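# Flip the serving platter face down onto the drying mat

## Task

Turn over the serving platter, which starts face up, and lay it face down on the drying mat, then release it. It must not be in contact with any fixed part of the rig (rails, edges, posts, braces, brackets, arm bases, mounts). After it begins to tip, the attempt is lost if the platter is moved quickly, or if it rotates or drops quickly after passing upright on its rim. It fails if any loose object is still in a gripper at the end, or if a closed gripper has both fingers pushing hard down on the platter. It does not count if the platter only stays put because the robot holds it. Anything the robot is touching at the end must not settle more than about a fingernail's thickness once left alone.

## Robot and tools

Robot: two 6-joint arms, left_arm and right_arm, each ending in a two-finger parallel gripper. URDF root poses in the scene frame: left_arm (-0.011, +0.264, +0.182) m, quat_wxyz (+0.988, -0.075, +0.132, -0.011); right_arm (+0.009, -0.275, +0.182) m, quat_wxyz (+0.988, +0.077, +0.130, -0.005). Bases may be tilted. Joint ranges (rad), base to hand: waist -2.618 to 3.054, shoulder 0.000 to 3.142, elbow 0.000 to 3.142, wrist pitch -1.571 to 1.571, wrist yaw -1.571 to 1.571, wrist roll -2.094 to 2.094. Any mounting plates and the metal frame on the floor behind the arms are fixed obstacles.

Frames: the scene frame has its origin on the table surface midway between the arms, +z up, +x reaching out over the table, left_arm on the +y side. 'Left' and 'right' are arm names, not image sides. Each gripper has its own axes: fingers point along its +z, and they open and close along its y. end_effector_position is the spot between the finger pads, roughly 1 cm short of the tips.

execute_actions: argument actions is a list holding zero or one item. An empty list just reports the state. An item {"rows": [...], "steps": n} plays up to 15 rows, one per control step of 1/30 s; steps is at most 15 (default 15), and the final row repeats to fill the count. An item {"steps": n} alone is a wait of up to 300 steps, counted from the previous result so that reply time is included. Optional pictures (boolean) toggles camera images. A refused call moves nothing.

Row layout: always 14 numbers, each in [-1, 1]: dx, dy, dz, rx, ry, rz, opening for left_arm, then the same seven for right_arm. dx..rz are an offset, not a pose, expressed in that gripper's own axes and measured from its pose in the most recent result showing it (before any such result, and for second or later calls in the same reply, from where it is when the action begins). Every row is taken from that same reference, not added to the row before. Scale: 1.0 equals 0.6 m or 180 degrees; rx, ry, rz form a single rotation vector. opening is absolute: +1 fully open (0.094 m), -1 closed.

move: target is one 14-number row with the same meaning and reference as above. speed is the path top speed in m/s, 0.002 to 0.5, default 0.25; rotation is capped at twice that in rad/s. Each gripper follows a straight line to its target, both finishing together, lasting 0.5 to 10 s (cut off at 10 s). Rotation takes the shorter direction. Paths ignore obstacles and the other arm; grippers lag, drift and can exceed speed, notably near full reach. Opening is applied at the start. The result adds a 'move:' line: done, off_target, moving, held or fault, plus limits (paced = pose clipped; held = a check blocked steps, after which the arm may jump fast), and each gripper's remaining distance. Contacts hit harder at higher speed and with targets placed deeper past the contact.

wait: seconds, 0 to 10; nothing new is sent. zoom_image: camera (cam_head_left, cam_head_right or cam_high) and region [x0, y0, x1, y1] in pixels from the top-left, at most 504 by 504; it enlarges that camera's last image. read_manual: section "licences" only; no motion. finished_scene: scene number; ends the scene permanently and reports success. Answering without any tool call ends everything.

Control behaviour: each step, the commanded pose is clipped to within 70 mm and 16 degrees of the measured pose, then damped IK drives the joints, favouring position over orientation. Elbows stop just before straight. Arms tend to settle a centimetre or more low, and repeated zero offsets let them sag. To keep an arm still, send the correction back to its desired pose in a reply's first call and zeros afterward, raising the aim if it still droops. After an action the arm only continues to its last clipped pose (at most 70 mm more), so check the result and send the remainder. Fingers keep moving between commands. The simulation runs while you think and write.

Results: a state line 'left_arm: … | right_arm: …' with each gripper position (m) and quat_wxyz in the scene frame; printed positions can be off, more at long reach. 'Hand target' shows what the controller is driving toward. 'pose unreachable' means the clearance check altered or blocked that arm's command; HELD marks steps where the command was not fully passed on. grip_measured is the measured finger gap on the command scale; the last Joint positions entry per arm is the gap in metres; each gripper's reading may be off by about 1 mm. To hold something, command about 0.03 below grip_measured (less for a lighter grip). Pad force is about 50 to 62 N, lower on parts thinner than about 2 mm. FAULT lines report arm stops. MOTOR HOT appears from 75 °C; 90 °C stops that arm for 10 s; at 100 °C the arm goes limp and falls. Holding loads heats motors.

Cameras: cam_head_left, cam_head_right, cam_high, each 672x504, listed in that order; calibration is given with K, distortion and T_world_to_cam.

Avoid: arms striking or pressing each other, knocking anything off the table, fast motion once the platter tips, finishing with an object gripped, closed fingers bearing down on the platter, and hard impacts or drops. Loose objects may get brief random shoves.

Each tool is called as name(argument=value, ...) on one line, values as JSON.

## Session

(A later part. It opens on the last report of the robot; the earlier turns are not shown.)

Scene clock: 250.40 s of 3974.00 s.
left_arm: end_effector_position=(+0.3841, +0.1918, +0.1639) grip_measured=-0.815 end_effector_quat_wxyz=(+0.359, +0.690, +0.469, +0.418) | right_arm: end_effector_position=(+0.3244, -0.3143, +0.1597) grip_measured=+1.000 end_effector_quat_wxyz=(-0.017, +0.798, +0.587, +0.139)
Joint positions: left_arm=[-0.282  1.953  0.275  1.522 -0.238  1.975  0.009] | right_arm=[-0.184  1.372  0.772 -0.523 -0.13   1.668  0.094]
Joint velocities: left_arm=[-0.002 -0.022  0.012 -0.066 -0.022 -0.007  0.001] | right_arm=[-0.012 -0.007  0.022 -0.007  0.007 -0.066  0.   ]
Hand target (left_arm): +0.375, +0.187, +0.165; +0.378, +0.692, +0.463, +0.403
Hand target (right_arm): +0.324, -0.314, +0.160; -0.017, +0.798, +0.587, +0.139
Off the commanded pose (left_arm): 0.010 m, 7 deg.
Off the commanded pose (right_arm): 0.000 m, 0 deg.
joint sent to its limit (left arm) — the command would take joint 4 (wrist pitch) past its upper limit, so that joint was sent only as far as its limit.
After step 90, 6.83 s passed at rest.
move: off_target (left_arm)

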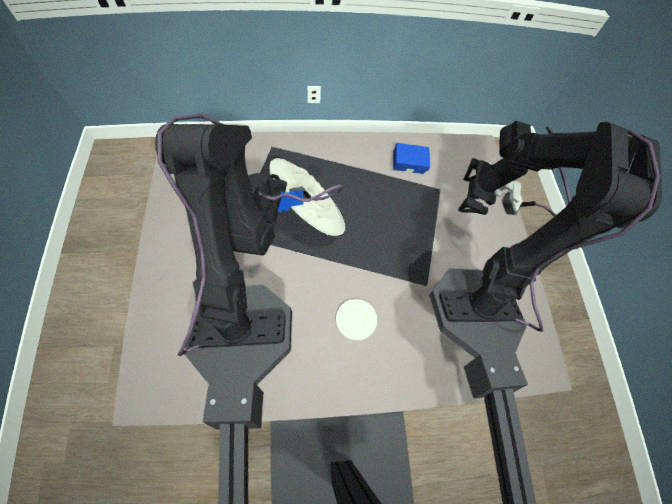

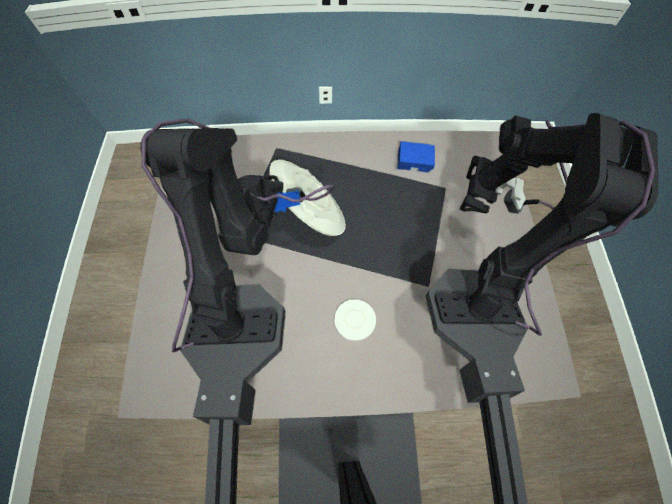

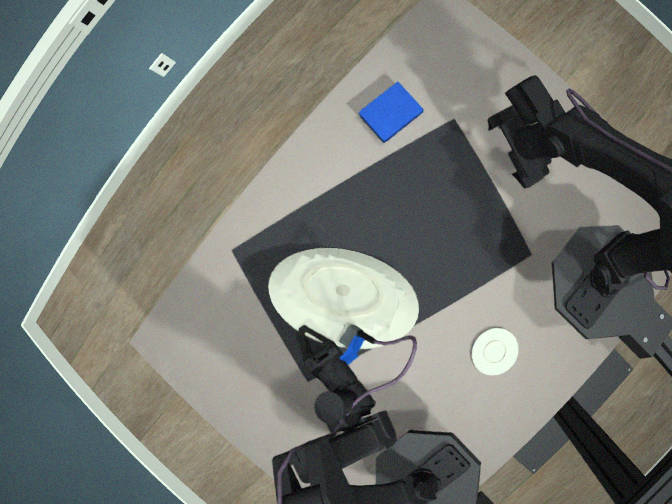

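move(target=[-0.068,-0.08,0.035,0.06,0,0,-0.84,0,0,0,0,0,0,1], speed=0.015)

move(target=[-0.068,-0.08,0.035,0.06,0,0,-0.84,0,0,0,0,0,0,1], speed=0.015)

Scene clock: 263.70 s of 3974.00 s.
left_arm: end_effector_position=(+0.3743, +0.1924, +0.1550) grip_measured=-0.830 end_effector_quat_wxyz=(+0.339, +0.654, +0.530, +0.420) | right_arm: end_effector_position=(+0.3244, -0.3143, +0.1597) grip_measured=+1.000 end_effector_quat_wxyz=(-0.017, +0.798, +0.587, +0.139)
Joint positions: left_arm=[-0.366  2.012  0.275  1.56  -0.429  1.854  0.008] | right_arm=[-0.184  1.372  0.772 -0.523 -0.13   1.668  0.094]
Joint velocities: left_arm=[ 0.012  0.007 -0.002 -0.037 -0.022 -0.037  0.001] | right_arm=[-0.012  0.012 -0.002 -0.007 -0.007  0.007  0.   ]
Hand target (left_arm): +0.369, +0.169, +0.111; +0.297, +0.719, +0.504, +0.376
Hand target (right_arm): +0.324, -0.314, +0.160; -0.017, +0.798, +0.587, +0.139
Off the commanded pose (left_arm): 0.059 m, 11 deg.
Off the commanded pose (right_arm): 0.000 m, 0 deg.
After step 90, 3.80 s passed at rest.
move: off_target (left_arm)

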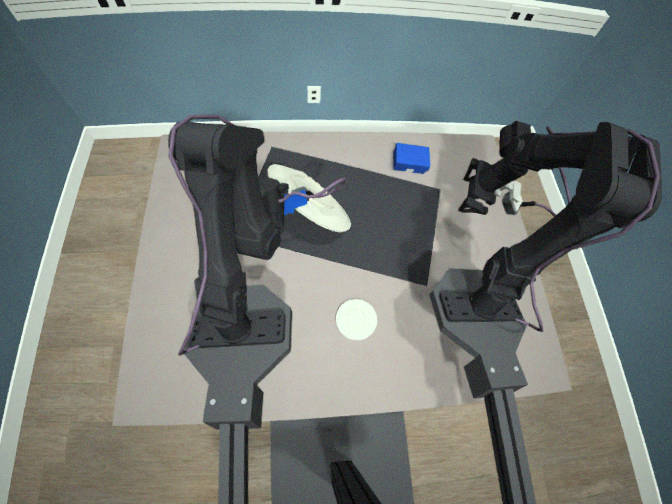

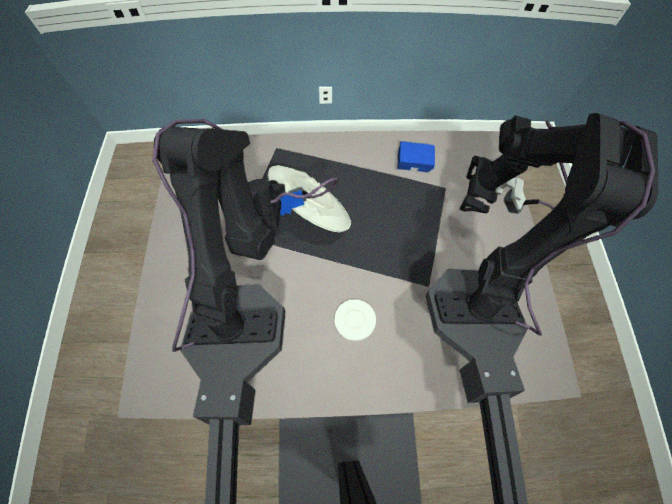

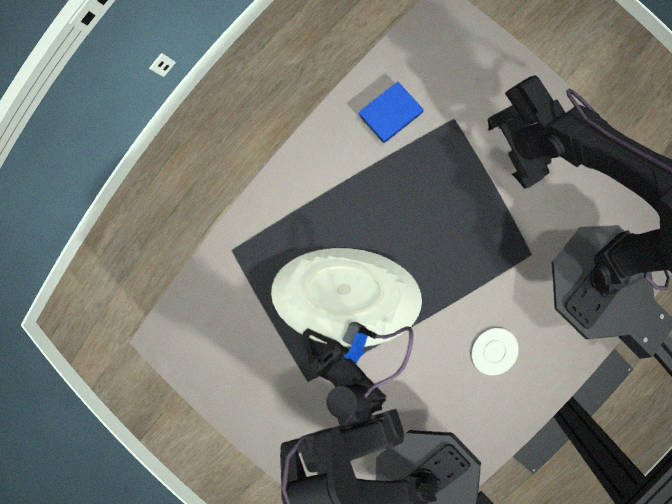

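Scene clock: 270.20 s of 3974.00 s.
left_arm: end_effector_position=(+0.3609, +0.1900, +0.1474) grip_measured=-0.829 end_effector_quat_wxyz=(+0.324, +0.611, +0.590, +0.416) | right_arm: end_effector_position=(+0.3244, -0.3143, +0.1597) grip_measured=+1.000 end_effector_quat_wxyz=(-0.017, +0.798, +0.587, +0.139)
Joint positions: left_arm=[-0.457  2.054  0.278  1.559 -0.612  1.705  0.008] | right_arm=[-0.184  1.372  0.772 -0.523 -0.13   1.668  0.094]
Joint velocities: left_arm=[ 0.002  0.007  0.002  0.081  0.022  0.022 -0.   ] | right_arm=[-0.002  0.022  0.002  0.037  0.051 -0.007  0.   ]
Hand target (left_arm): +0.361, +0.167, +0.104; +0.283, +0.679, +0.565, +0.374
Hand target (right_arm): +0.324, -0.314, +0.160; -0.017, +0.798, +0.587, +0.139
Off the commanded pose (left_arm): 0.059 m, 12 deg.
Off the commanded pose (right_arm): 0.000 m, 0 deg.
move: off_target (left_arm)

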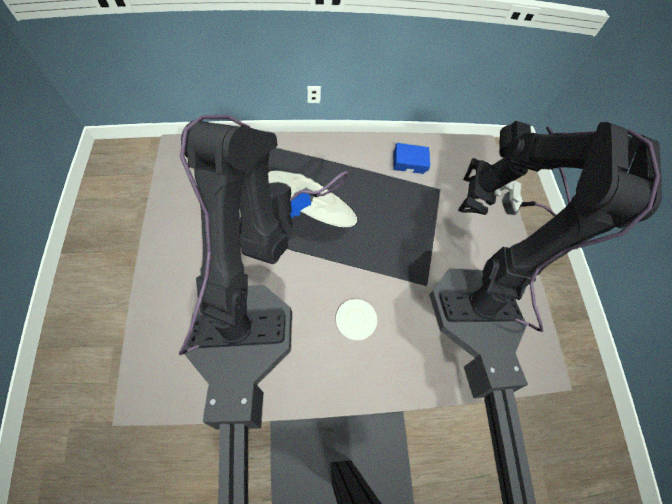

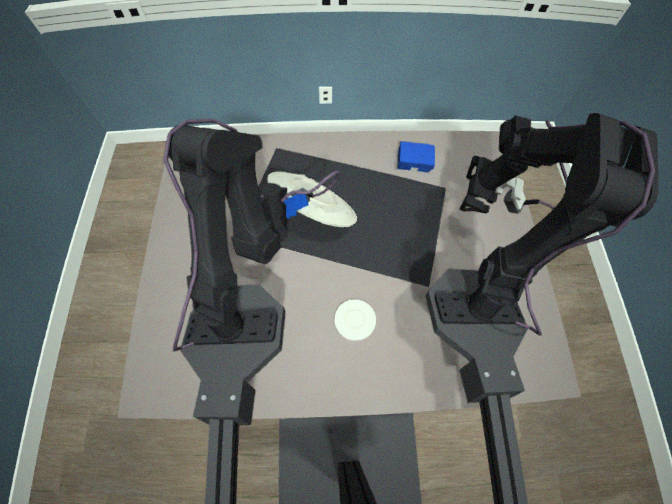

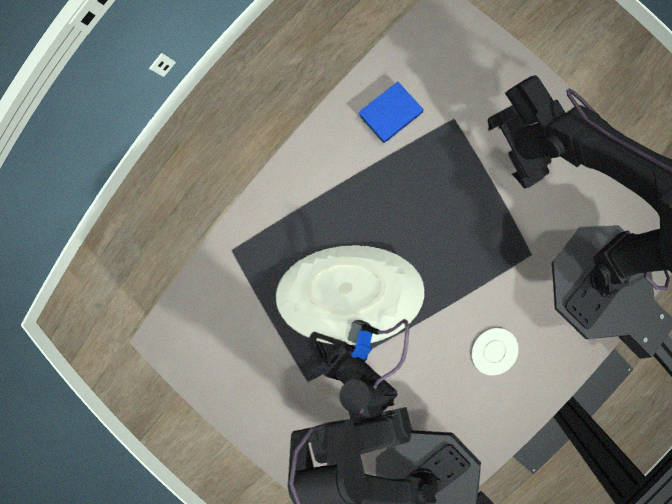

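move(target=[0.025,-0.1,0,0.04,-0.17,0,-0.84,0,0,0,0,0,0,1], speed=0.015)

Scene clock: 287.53 s of 3974.00 s.
left_arm: end_effector_position=(+0.3718, +0.2197, +0.1319) grip_measured=-0.825 end_effector_quat_wxyz=(+0.377, +0.635, +0.574, +0.355) | right_arm: end_effector_position=(+0.3244, -0.3143, +0.1597) grip_measured=+1.000 end_effector_quat_wxyz=(-0.017, +0.798, +0.587, +0.139)
Joint positions: left_arm=[-0.173  2.042  0.251  1.563 -0.17   1.723  0.008] | right_arm=[-0.184  1.372  0.772 -0.523 -0.13   1.668  0.094]
Joint velocities: left_arm=[ 0.022 -0.007 -0.007 -0.022  0.022  0.066  0.001] | right_arm=[ 0.002 -0.007 -0.007  0.022 -0.081  0.007  0.   ]
Hand target (left_arm): +0.345, +0.201, +0.120; +0.385, +0.674, +0.553, +0.302
Hand target (right_arm): +0.324, -0.314, +0.160; -0.017, +0.798, +0.587, +0.139
Off the commanded pose (left_arm): 0.054 m, 22 deg.
Off the commanded pose (right_arm): 0.000 m, 0 deg.
After step 90, 4.13 s passed at rest.
move: off_target (left_arm; path cut at 10 s)

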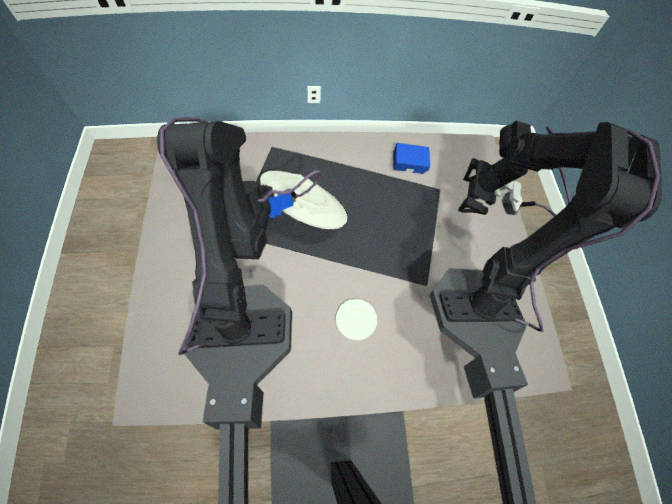

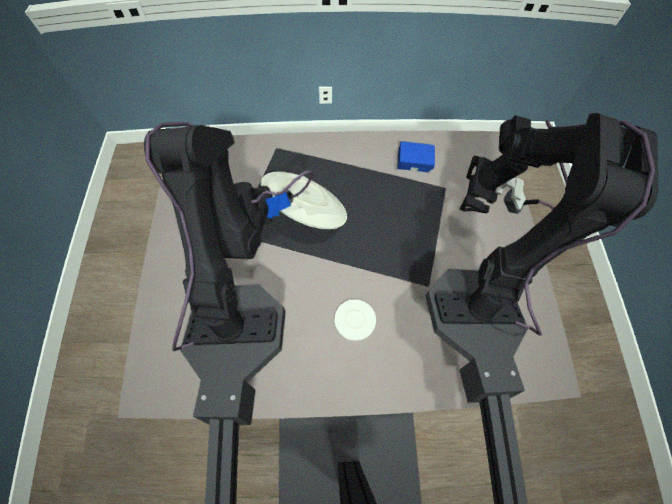

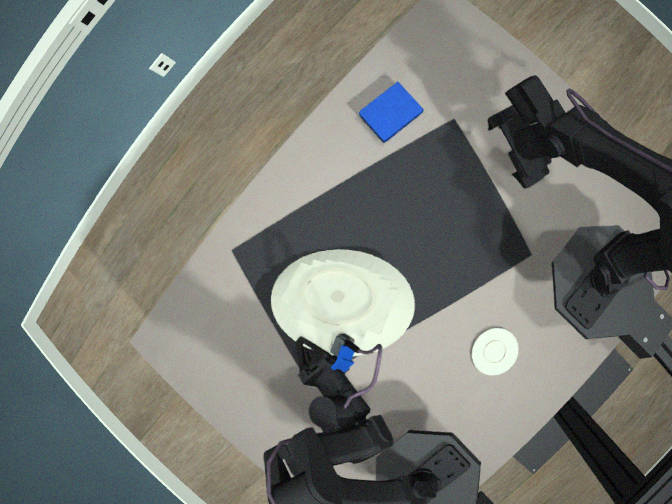

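move(target=[-0.16,0.02,0,0.06,0,0,-0.86,0,0,0,0,0,0,1], speed=0.015)

Scene clock: 302.60 s of 3974.00 s.
left_arm: end_effector_position=(+0.3690, +0.1774, +0.1626) grip_measured=-0.842 end_effector_quat_wxyz=(+0.282, +0.601, +0.637, +0.394) | right_arm: end_effector_position=(+0.3244, -0.3143, +0.1597) grip_measured=+1.000 end_effector_quat_wxyz=(-0.017, +0.798, +0.587, +0.139)
Joint positions: left_arm=[-0.544  1.81   0.389  1.045 -0.763  1.536  0.007] | right_arm=[-0.184  1.372  0.772 -0.523 -0.13   1.668  0.094]
Joint velocities: left_arm=[ 0.012 -0.022  0.007 -0.022 -0.022 -0.022  0.001] | right_arm=[ 0.002 -0.012 -0.012  0.022 -0.066  0.007  0.   ]
Hand target (left_arm): +0.360, +0.129, +0.146; +0.316, +0.663, +0.604, +0.308
Hand target (right_arm): +0.324, -0.314, +0.160; -0.017, +0.798, +0.587, +0.139
Off the commanded pose (left_arm): 0.058 m, 14 deg.
Off the commanded pose (right_arm): 0.000 m, 0 deg.
After step 90, 5.40 s passed at rest.
move: off_target (left_arm)

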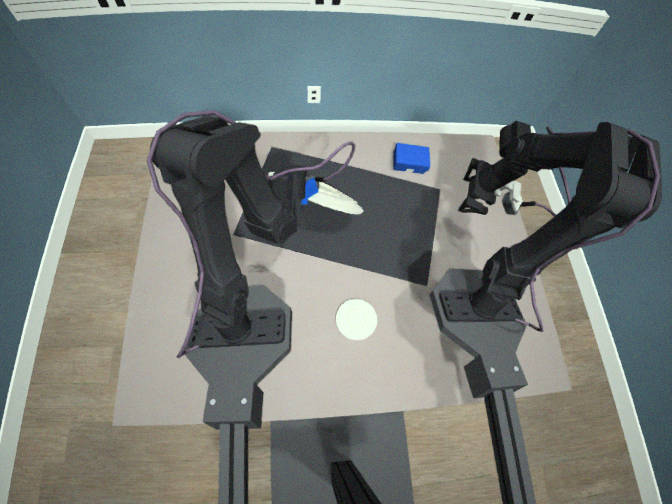

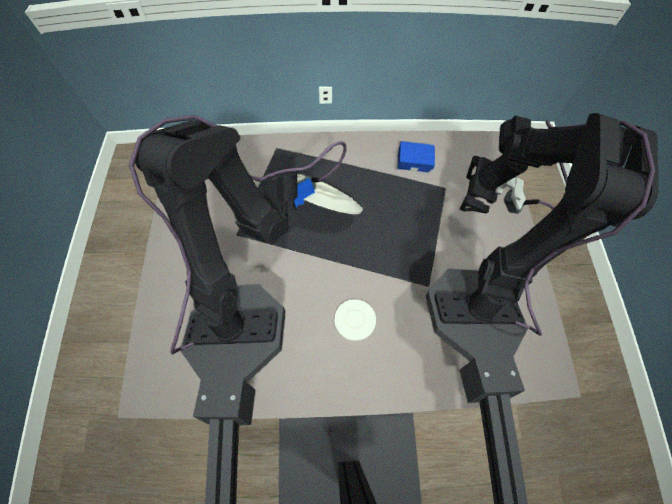

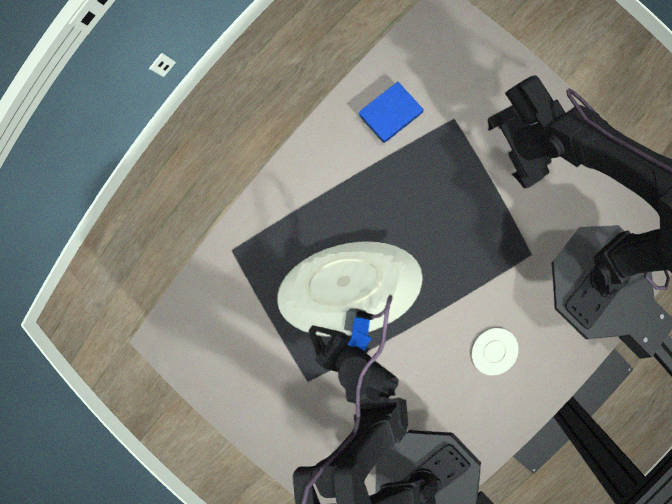

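move(target=[0.01,0.08,-0.05,0,0,0,-1,0,0,0,0,0,0,1], speed=0.015)

move(target=[-0.19,0.03,0.02,0,0,0,-1,0,0,0,0,0,0,1], speed=0.015)

Scene clock: 318.90 s of 3974.00 s.
left_arm: end_effector_position=(+0.3485, +0.1884, +0.1855) grip_measured=-0.843 end_effector_quat_wxyz=(+0.224, +0.649, +0.620, +0.381) | right_arm: end_effector_position=(+0.3244, -0.3143, +0.1597) grip_measured=+1.000 end_effector_quat_wxyz=(-0.017, +0.798, +0.587, +0.139)
Joint positions: left_arm=[-0.581  1.527  0.39   0.603 -0.804  1.533  0.007] | right_arm=[-0.184  1.372  0.772 -0.523 -0.13   1.668  0.094]
Joint velocities: left_arm=[ 0.017 -0.007  0.002 -0.007 -0.022  0.022 -0.   ] | right_arm=[ 0.002  0.007 -0.007 -0.081  0.037 -0.022  0.   ]
Hand target (left_arm): +0.367, +0.179, +0.219; +0.282, +0.601, +0.637, +0.392
Hand target (right_arm): +0.324, -0.314, +0.160; -0.017, +0.798, +0.587, +0.139
Off the commanded pose (left_arm): 0.042 m, 9 deg.
Off the commanded pose (right_arm): 0.000 m, 0 deg.
After step 90, 9.27 s passed at rest.
move: off_target (left_arm)

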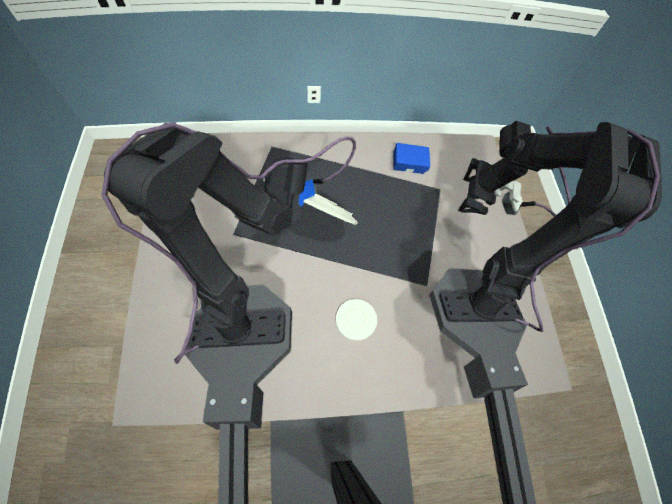

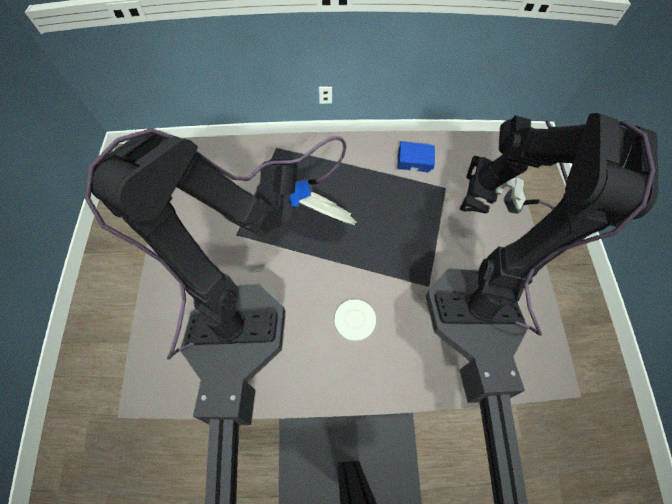

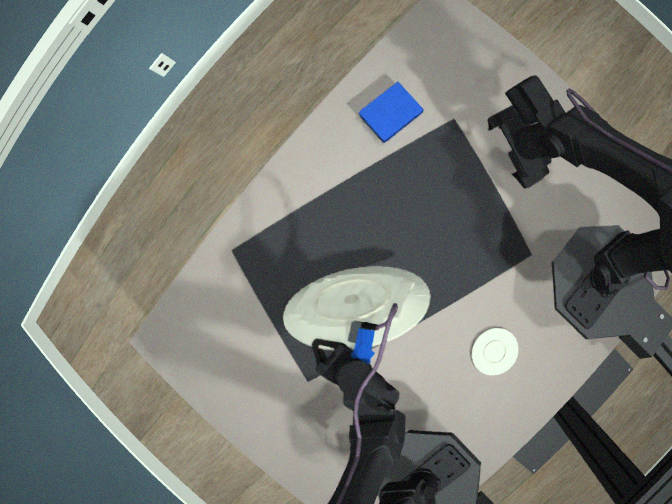

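Scene clock: 326.87 s of 3974.00 s.
left_arm: end_effector_position=(+0.3658, +0.1200, +0.2152) grip_measured=-0.799 end_effector_quat_wxyz=(+0.165, +0.613, +0.606, +0.480) | right_arm: end_effector_position=(+0.3244, -0.3143, +0.1597) grip_measured=+1.000 end_effector_quat_wxyz=(-0.017, +0.798, +0.587, +0.139)
Joint positions: left_arm=[-0.837  1.805  0.737  0.388 -1.246  1.394  0.009] | right_arm=[-0.184  1.372  0.772 -0.523 -0.13   1.668  0.094]
Joint velocities: left_arm=[-0.017 -0.007  0.022  0.007  0.022  0.022 -0.001] | right_arm=[ 0.017  0.002 -0.007 -0.007 -0.051  0.007  0.   ]
Hand target (left_arm): +0.366, +0.083, +0.178; +0.218, +0.646, +0.620, +0.388
Hand target (right_arm): +0.324, -0.314, +0.160; -0.017, +0.798, +0.587, +0.139
Off the commanded pose (left_arm): 0.065 m, 14 deg.
Off the commanded pose (right_arm): 0.000 m, 0 deg.
move: off_target (left_arm)

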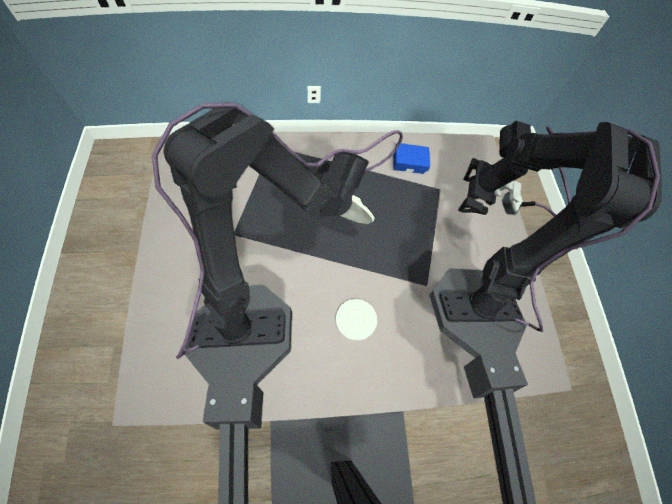

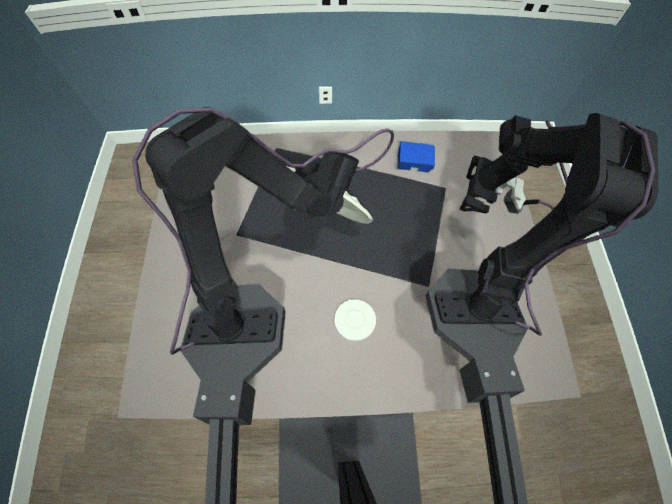

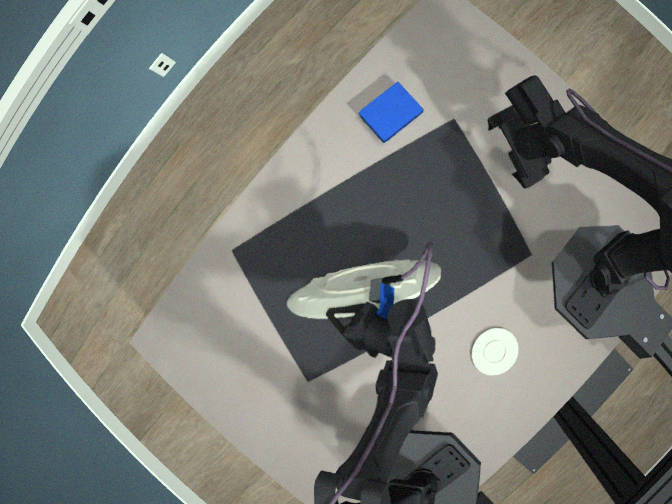

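move(target=[-0.015,-0.15,-0.057,0,-0.22,0,-0.87,0,0,0,0,0,0,1], speed=0.015)

Scene clock: 346.47 s of 3974.00 s.
left_arm: end_effector_position=(+0.3313, +0.1530, +0.1959) grip_measured=-0.839 end_effector_quat_wxyz=(+0.183, +0.645, +0.589, +0.451) | right_arm: end_effector_position=(+0.3244, -0.3143, +0.1597) grip_measured=+1.000 end_effector_quat_wxyz=(-0.017, +0.798, +0.587, +0.139)
Joint positions: left_arm=[-0.805  1.681  0.464  0.598 -1.127  1.493  0.008] | right_arm=[-0.184  1.372  0.772 -0.523 -0.13   1.668  0.094]
Joint velocities: left_arm=[ 0.002  0.012 -0.002 -0.007  0.007 -0.037  0.   ] | right_arm=[-0.002 -0.012 -0.007 -0.037  0.037  0.051  0.   ]
Hand target (left_arm): +0.329, +0.120, +0.193; +0.249, +0.676, +0.576, +0.388
Hand target (right_arm): +0.324, -0.314, +0.160; -0.017, +0.798, +0.587, +0.139
Off the commanded pose (left_arm): 0.067 m, 34 deg.
Off the commanded pose (right_arm): 0.000 m, 0 deg.
After step 90, 6.40 s passed at rest.
move: off_target (left_arm; path cut at 10 s)

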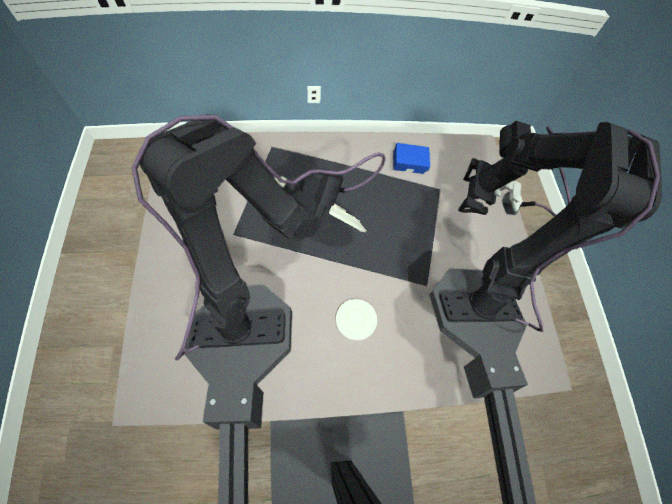

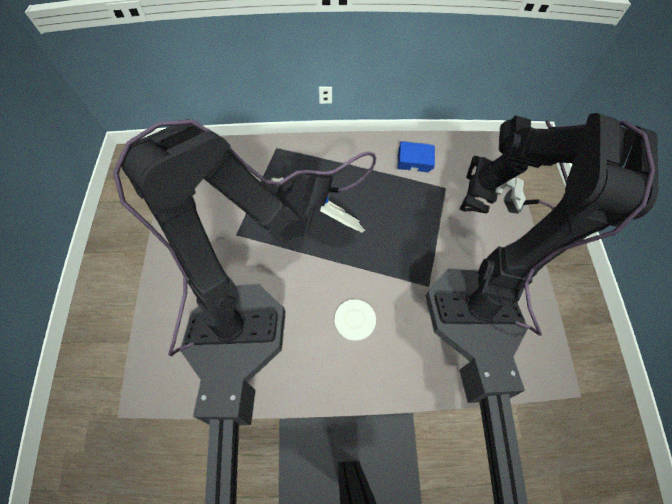

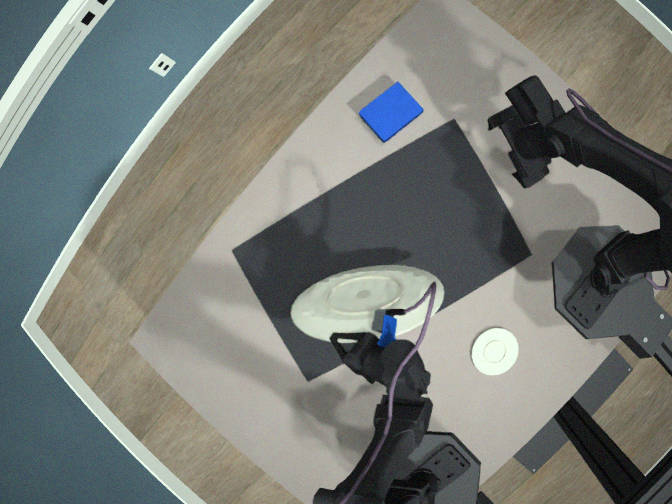

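move(target=[-0.015,-0.11,-0.045,0,-0.08,0,-0.87,0,0,0,0,0,0,1], speed=0.015)

move(target=[-0.03,-0.12,-0.02,0,-0.08,0,-0.87,0,0,0,0,0,0,1], speed=0.015)

Scene clock: 362.73 s of 3974.00 s.
left_arm: end_effector_position=(+0.2886, +0.1782, +0.1759) grip_measured=-0.840 end_effector_quat_wxyz=(+0.240, +0.632, +0.601, +0.425) | right_arm: end_effector_position=(+0.3244, -0.3143, +0.1597) grip_measured=+1.000 end_effector_quat_wxyz=(-0.017, +0.798, +0.587, +0.139)
Joint positions: left_arm=[-0.809  1.681  0.181  0.969 -1.049  1.477  0.008] | right_arm=[-0.184  1.372  0.772 -0.523 -0.13   1.668  0.094]
Joint velocities: left_arm=[ 0.002  0.007 -0.022 -0.081 -0.022 -0.037 -0.001] | right_arm=[-0.012  0.002 -0.037  0.007  0.007 -0.037  0.   ]
Hand target (left_arm): +0.269, +0.155, +0.157; +0.254, +0.695, +0.562, +0.370
Hand target (right_arm): +0.324, -0.314, +0.160; -0.017, +0.798, +0.587, +0.139
Off the commanded pose (left_arm): 0.037 m, 11 deg.
Off the commanded pose (right_arm): 0.000 m, 0 deg.
After step 90, 4.67 s passed at rest.
move: off_target (left_arm)

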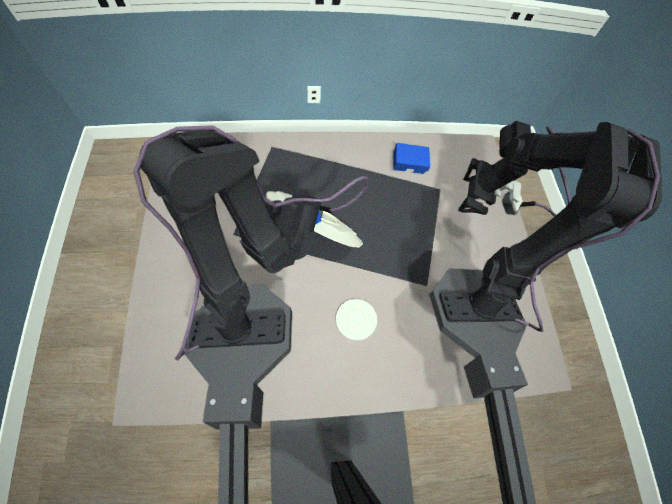

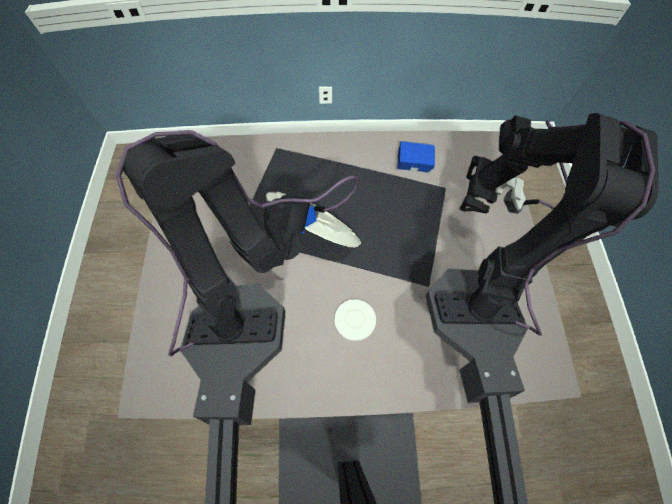

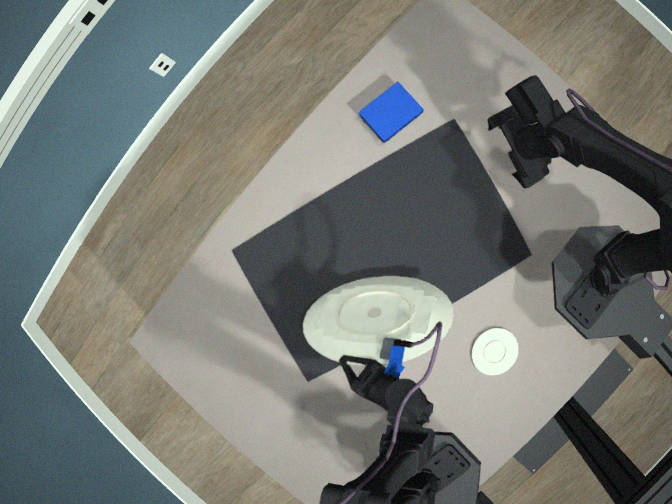

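Scene clock: 371.37 s of 3974.00 s.
left_arm: end_effector_position=(+0.2581, +0.1986, +0.1427) grip_measured=-0.811 end_effector_quat_wxyz=(+0.271, +0.590, +0.641, +0.410) | right_arm: end_effector_position=(+0.3244, -0.3143, +0.1597) grip_measured=+1.000 end_effector_quat_wxyz=(-0.017, +0.798, +0.587, +0.139)
Joint positions: left_arm=[-0.798  2.108  0.041  1.562 -1.038  1.366  0.009] | right_arm=[-0.184  1.372  0.772 -0.523 -0.13   1.668  0.094]
Joint velocities: left_arm=[-0.032 -0.002  0.007 -0.007  0.022 -0.051 -0.001] | right_arm=[-0.007 -0.012 -0.002 -0.051  0.007  0.007  0.   ]
Hand target (left_arm): +0.238, +0.172, +0.123; +0.284, +0.678, +0.588, +0.337
Hand target (right_arm): +0.324, -0.314, +0.160; -0.017, +0.798, +0.587, +0.139
Off the commanded pose (left_arm): 0.041 m, 16 deg; orientation clipped at the last step of the last action.
Off the commanded pose (right_arm): 0.000 m, 0 deg.
joint sent to its limit (left arm) — the command would take joint 4 (wrist pitch) past its upper limit, so that joint was sent only as far as its limit.
move: off_target (left_arm); limits=paced

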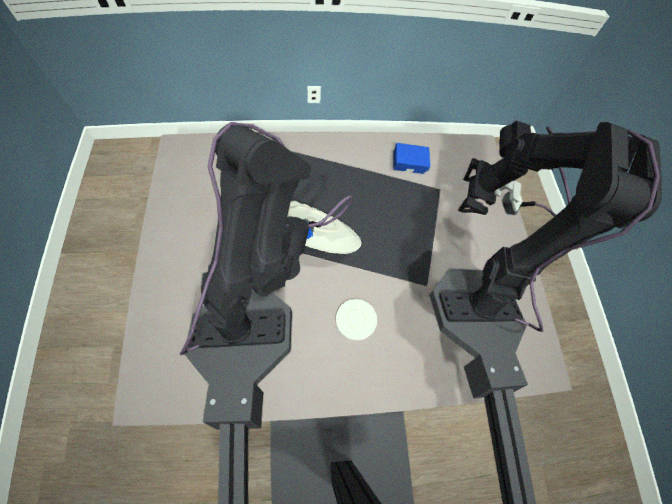

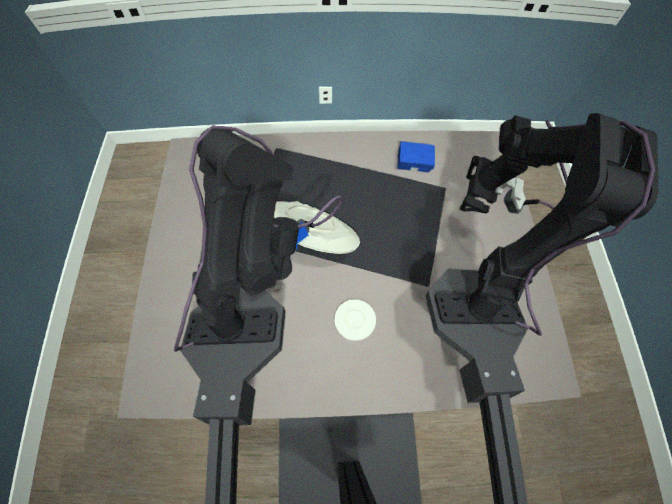

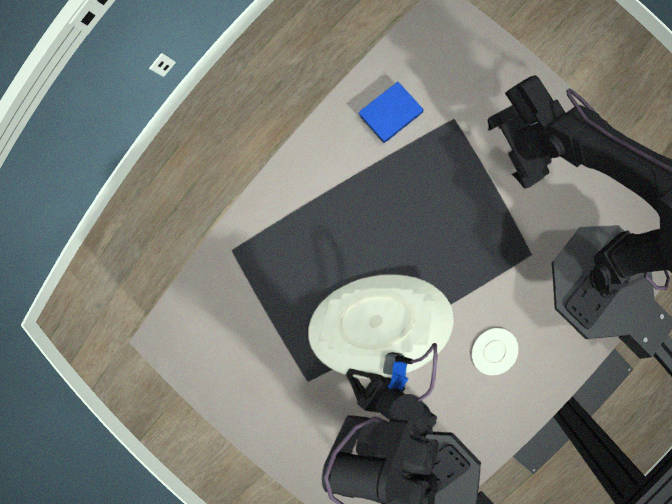

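move(target=[-0.123,0.19,-0.045,0,-0.1,0,-1,0,0,0,0,0,0,1], speed=0.02)

Scene clock: 388.50 s of 3974.00 s.
left_arm: end_effector_position=(+0.2726, +0.1574, +0.1973) grip_measured=-0.841 end_effector_quat_wxyz=(+0.212, +0.744, +0.541, +0.329) | right_arm: end_effector_position=(+0.3244, -0.3143, +0.1597) grip_measured=+1.000 end_effector_quat_wxyz=(-0.017, +0.798, +0.587, +0.139)
Joint positions: left_arm=[-0.849  1.248  0.307  0.155 -0.851  1.443  0.007] | right_arm=[-0.184  1.372  0.772 -0.523 -0.13   1.668  0.094]
Joint velocities: left_arm=[ 0.027 -0.007  0.032 -0.037  0.007  0.051 -0.002] | right_arm=[-0.007 -0.007  0.002 -0.007  0.022  0.007  0.   ]
Hand target (left_arm): +0.302, +0.126, +0.247; +0.325, +0.678, +0.579, +0.315
Hand target (right_arm): +0.324, -0.314, +0.160; -0.017, +0.798, +0.587, +0.139
Off the commanded pose (left_arm): 0.070 m, 22 deg; orientation clipped at the last step of the last action.
Off the commanded pose (right_arm): 0.000 m, 0 deg.
After step 90, 5.83 s passed at rest.
move: off_target (left_arm); limits=paced

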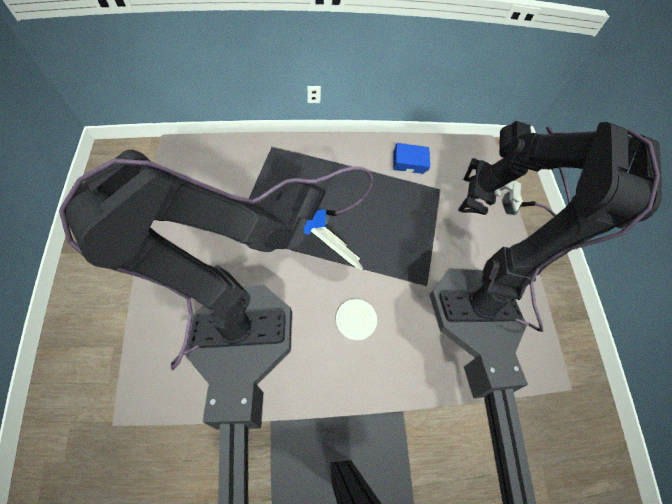

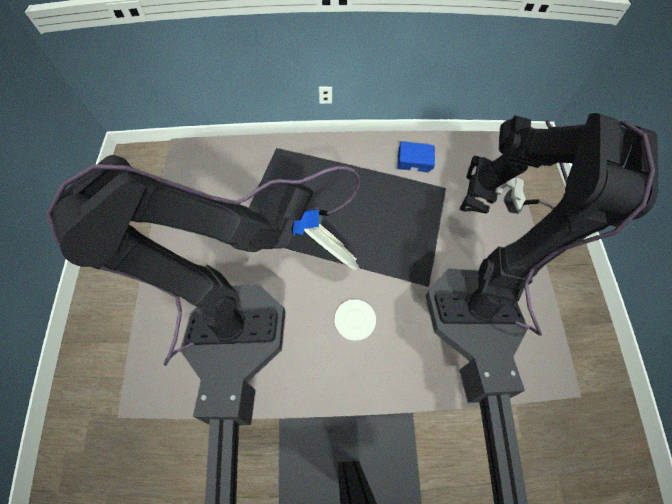

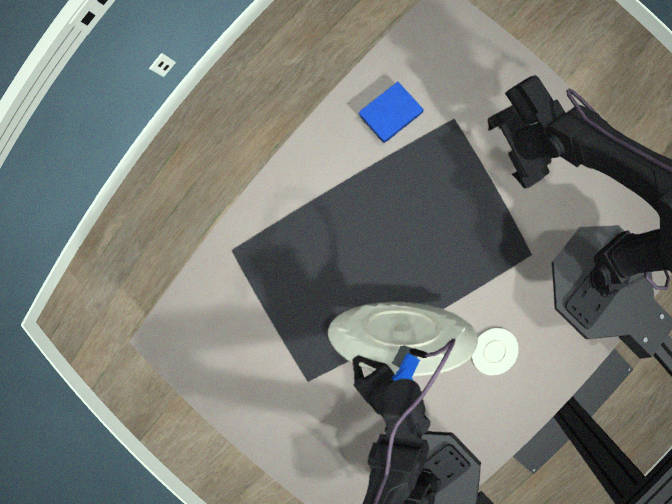

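move(target=[0.03,0.11,-0.035,0,0,0,-1,0,0,0,0,0,0,1], speed=0.02)

move(target=[-0.11,0.22,0.1,0,0,0,-1,0,0,0,0,0,0,1], speed=0.022)

Scene clock: 401.27 s of 3974.00 s.
left_arm: end_effector_position=(+0.2661, +0.1744, +0.2205) grip_measured=-0.841 end_effector_quat_wxyz=(+0.122, +0.806, +0.488, +0.312) | right_arm: end_effector_position=(+0.3244, -0.3143, +0.1597) grip_measured=+1.000 end_effector_quat_wxyz=(-0.017, +0.798, +0.587, +0.139)
Joint positions: left_arm=[-0.849  1.15   0.486 -0.342 -0.843  1.478  0.007] | right_arm=[-0.184  1.372  0.772 -0.523 -0.13   1.668  0.094]
Joint velocities: left_arm=[-0.002 -0.007  0.012 -0.007 -0.022 -0.022  0.001] | right_arm=[-0.012 -0.007 -0.022 -0.022  0.066 -0.037  0.   ]
Hand target (left_arm): +0.299, +0.158, +0.265; +0.211, +0.745, +0.541, +0.328
Hand target (right_arm): +0.324, -0.314, +0.160; -0.017, +0.798, +0.587, +0.139
Off the commanded pose (left_arm): 0.060 m, 14 deg.
Off the commanded pose (right_arm): 0.000 m, 0 deg.
After step 90, 5.93 s passed at rest.
move: off_target (left_arm)

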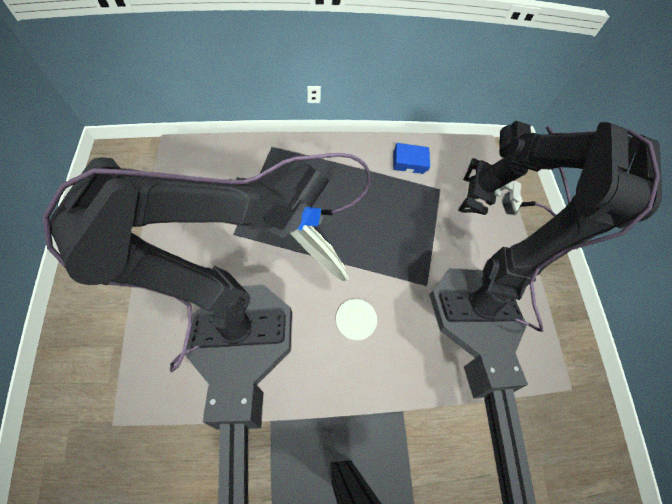

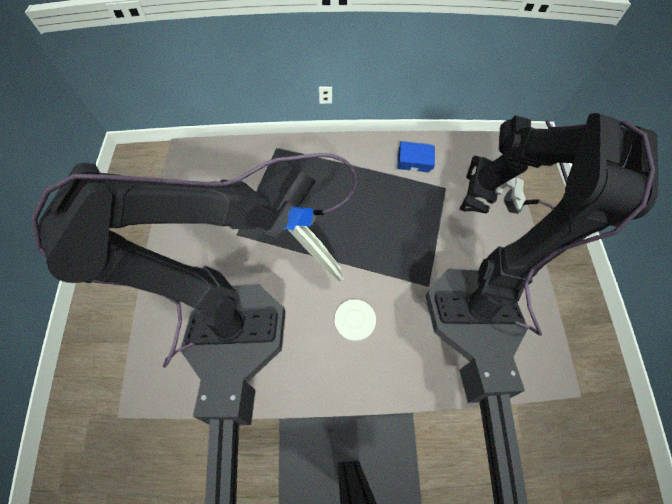

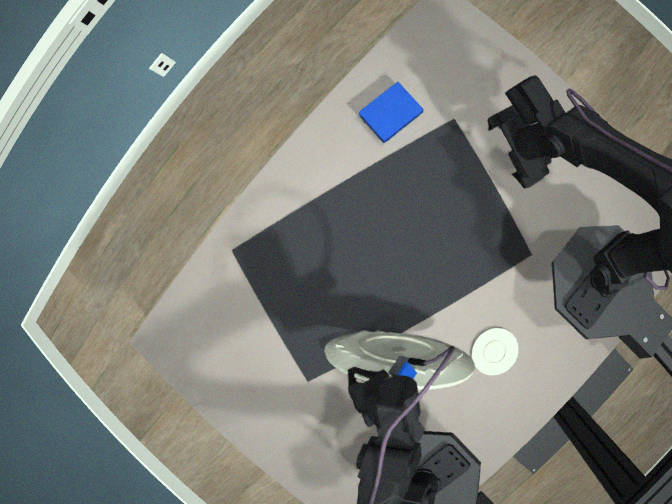

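Scene clock: 408.87 s of 3974.00 s.
left_arm: end_effector_position=(+0.3285, +0.0926, +0.2003) grip_measured=-0.789 end_effector_quat_wxyz=(+0.001, +0.874, +0.404, +0.268) | right_arm: end_effector_position=(+0.3244, -0.3143, +0.1597) grip_measured=+1.000 end_effector_quat_wxyz=(-0.017, +0.798, +0.587, +0.139)
Joint positions: left_arm=[-0.836  1.756  1.06  -0.593 -0.81   1.545  0.01 ] | right_arm=[-0.184  1.372  0.772 -0.523 -0.13   1.668  0.094]
Joint velocities: left_arm=[-0.002  0.022  0.042 -0.051  0.007 -0.095  0.   ] | right_arm=[-0.002  0.002 -0.012  0.022  0.007 -0.081  0.   ]
Hand target (left_arm): +0.371, +0.066, +0.226; +0.096, +0.820, +0.477, +0.301
Hand target (right_arm): +0.324, -0.314, +0.160; -0.017, +0.798, +0.587, +0.139
Off the commanded pose (left_arm): 0.060 m, 19 deg; orientation clipped at the last step of the last action.
Off the commanded pose (right_arm): 0.000 m, 0 deg.
move: off_target (left_arm); limits=paced

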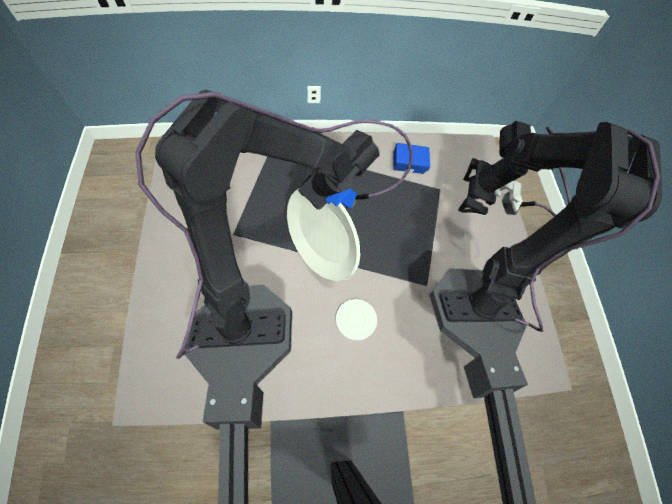

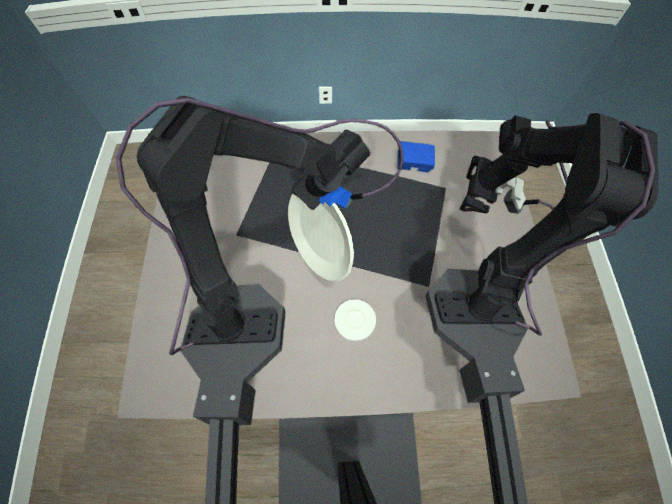

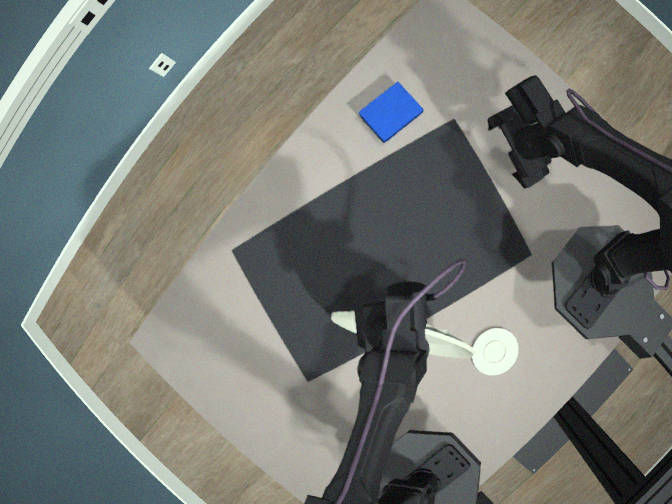

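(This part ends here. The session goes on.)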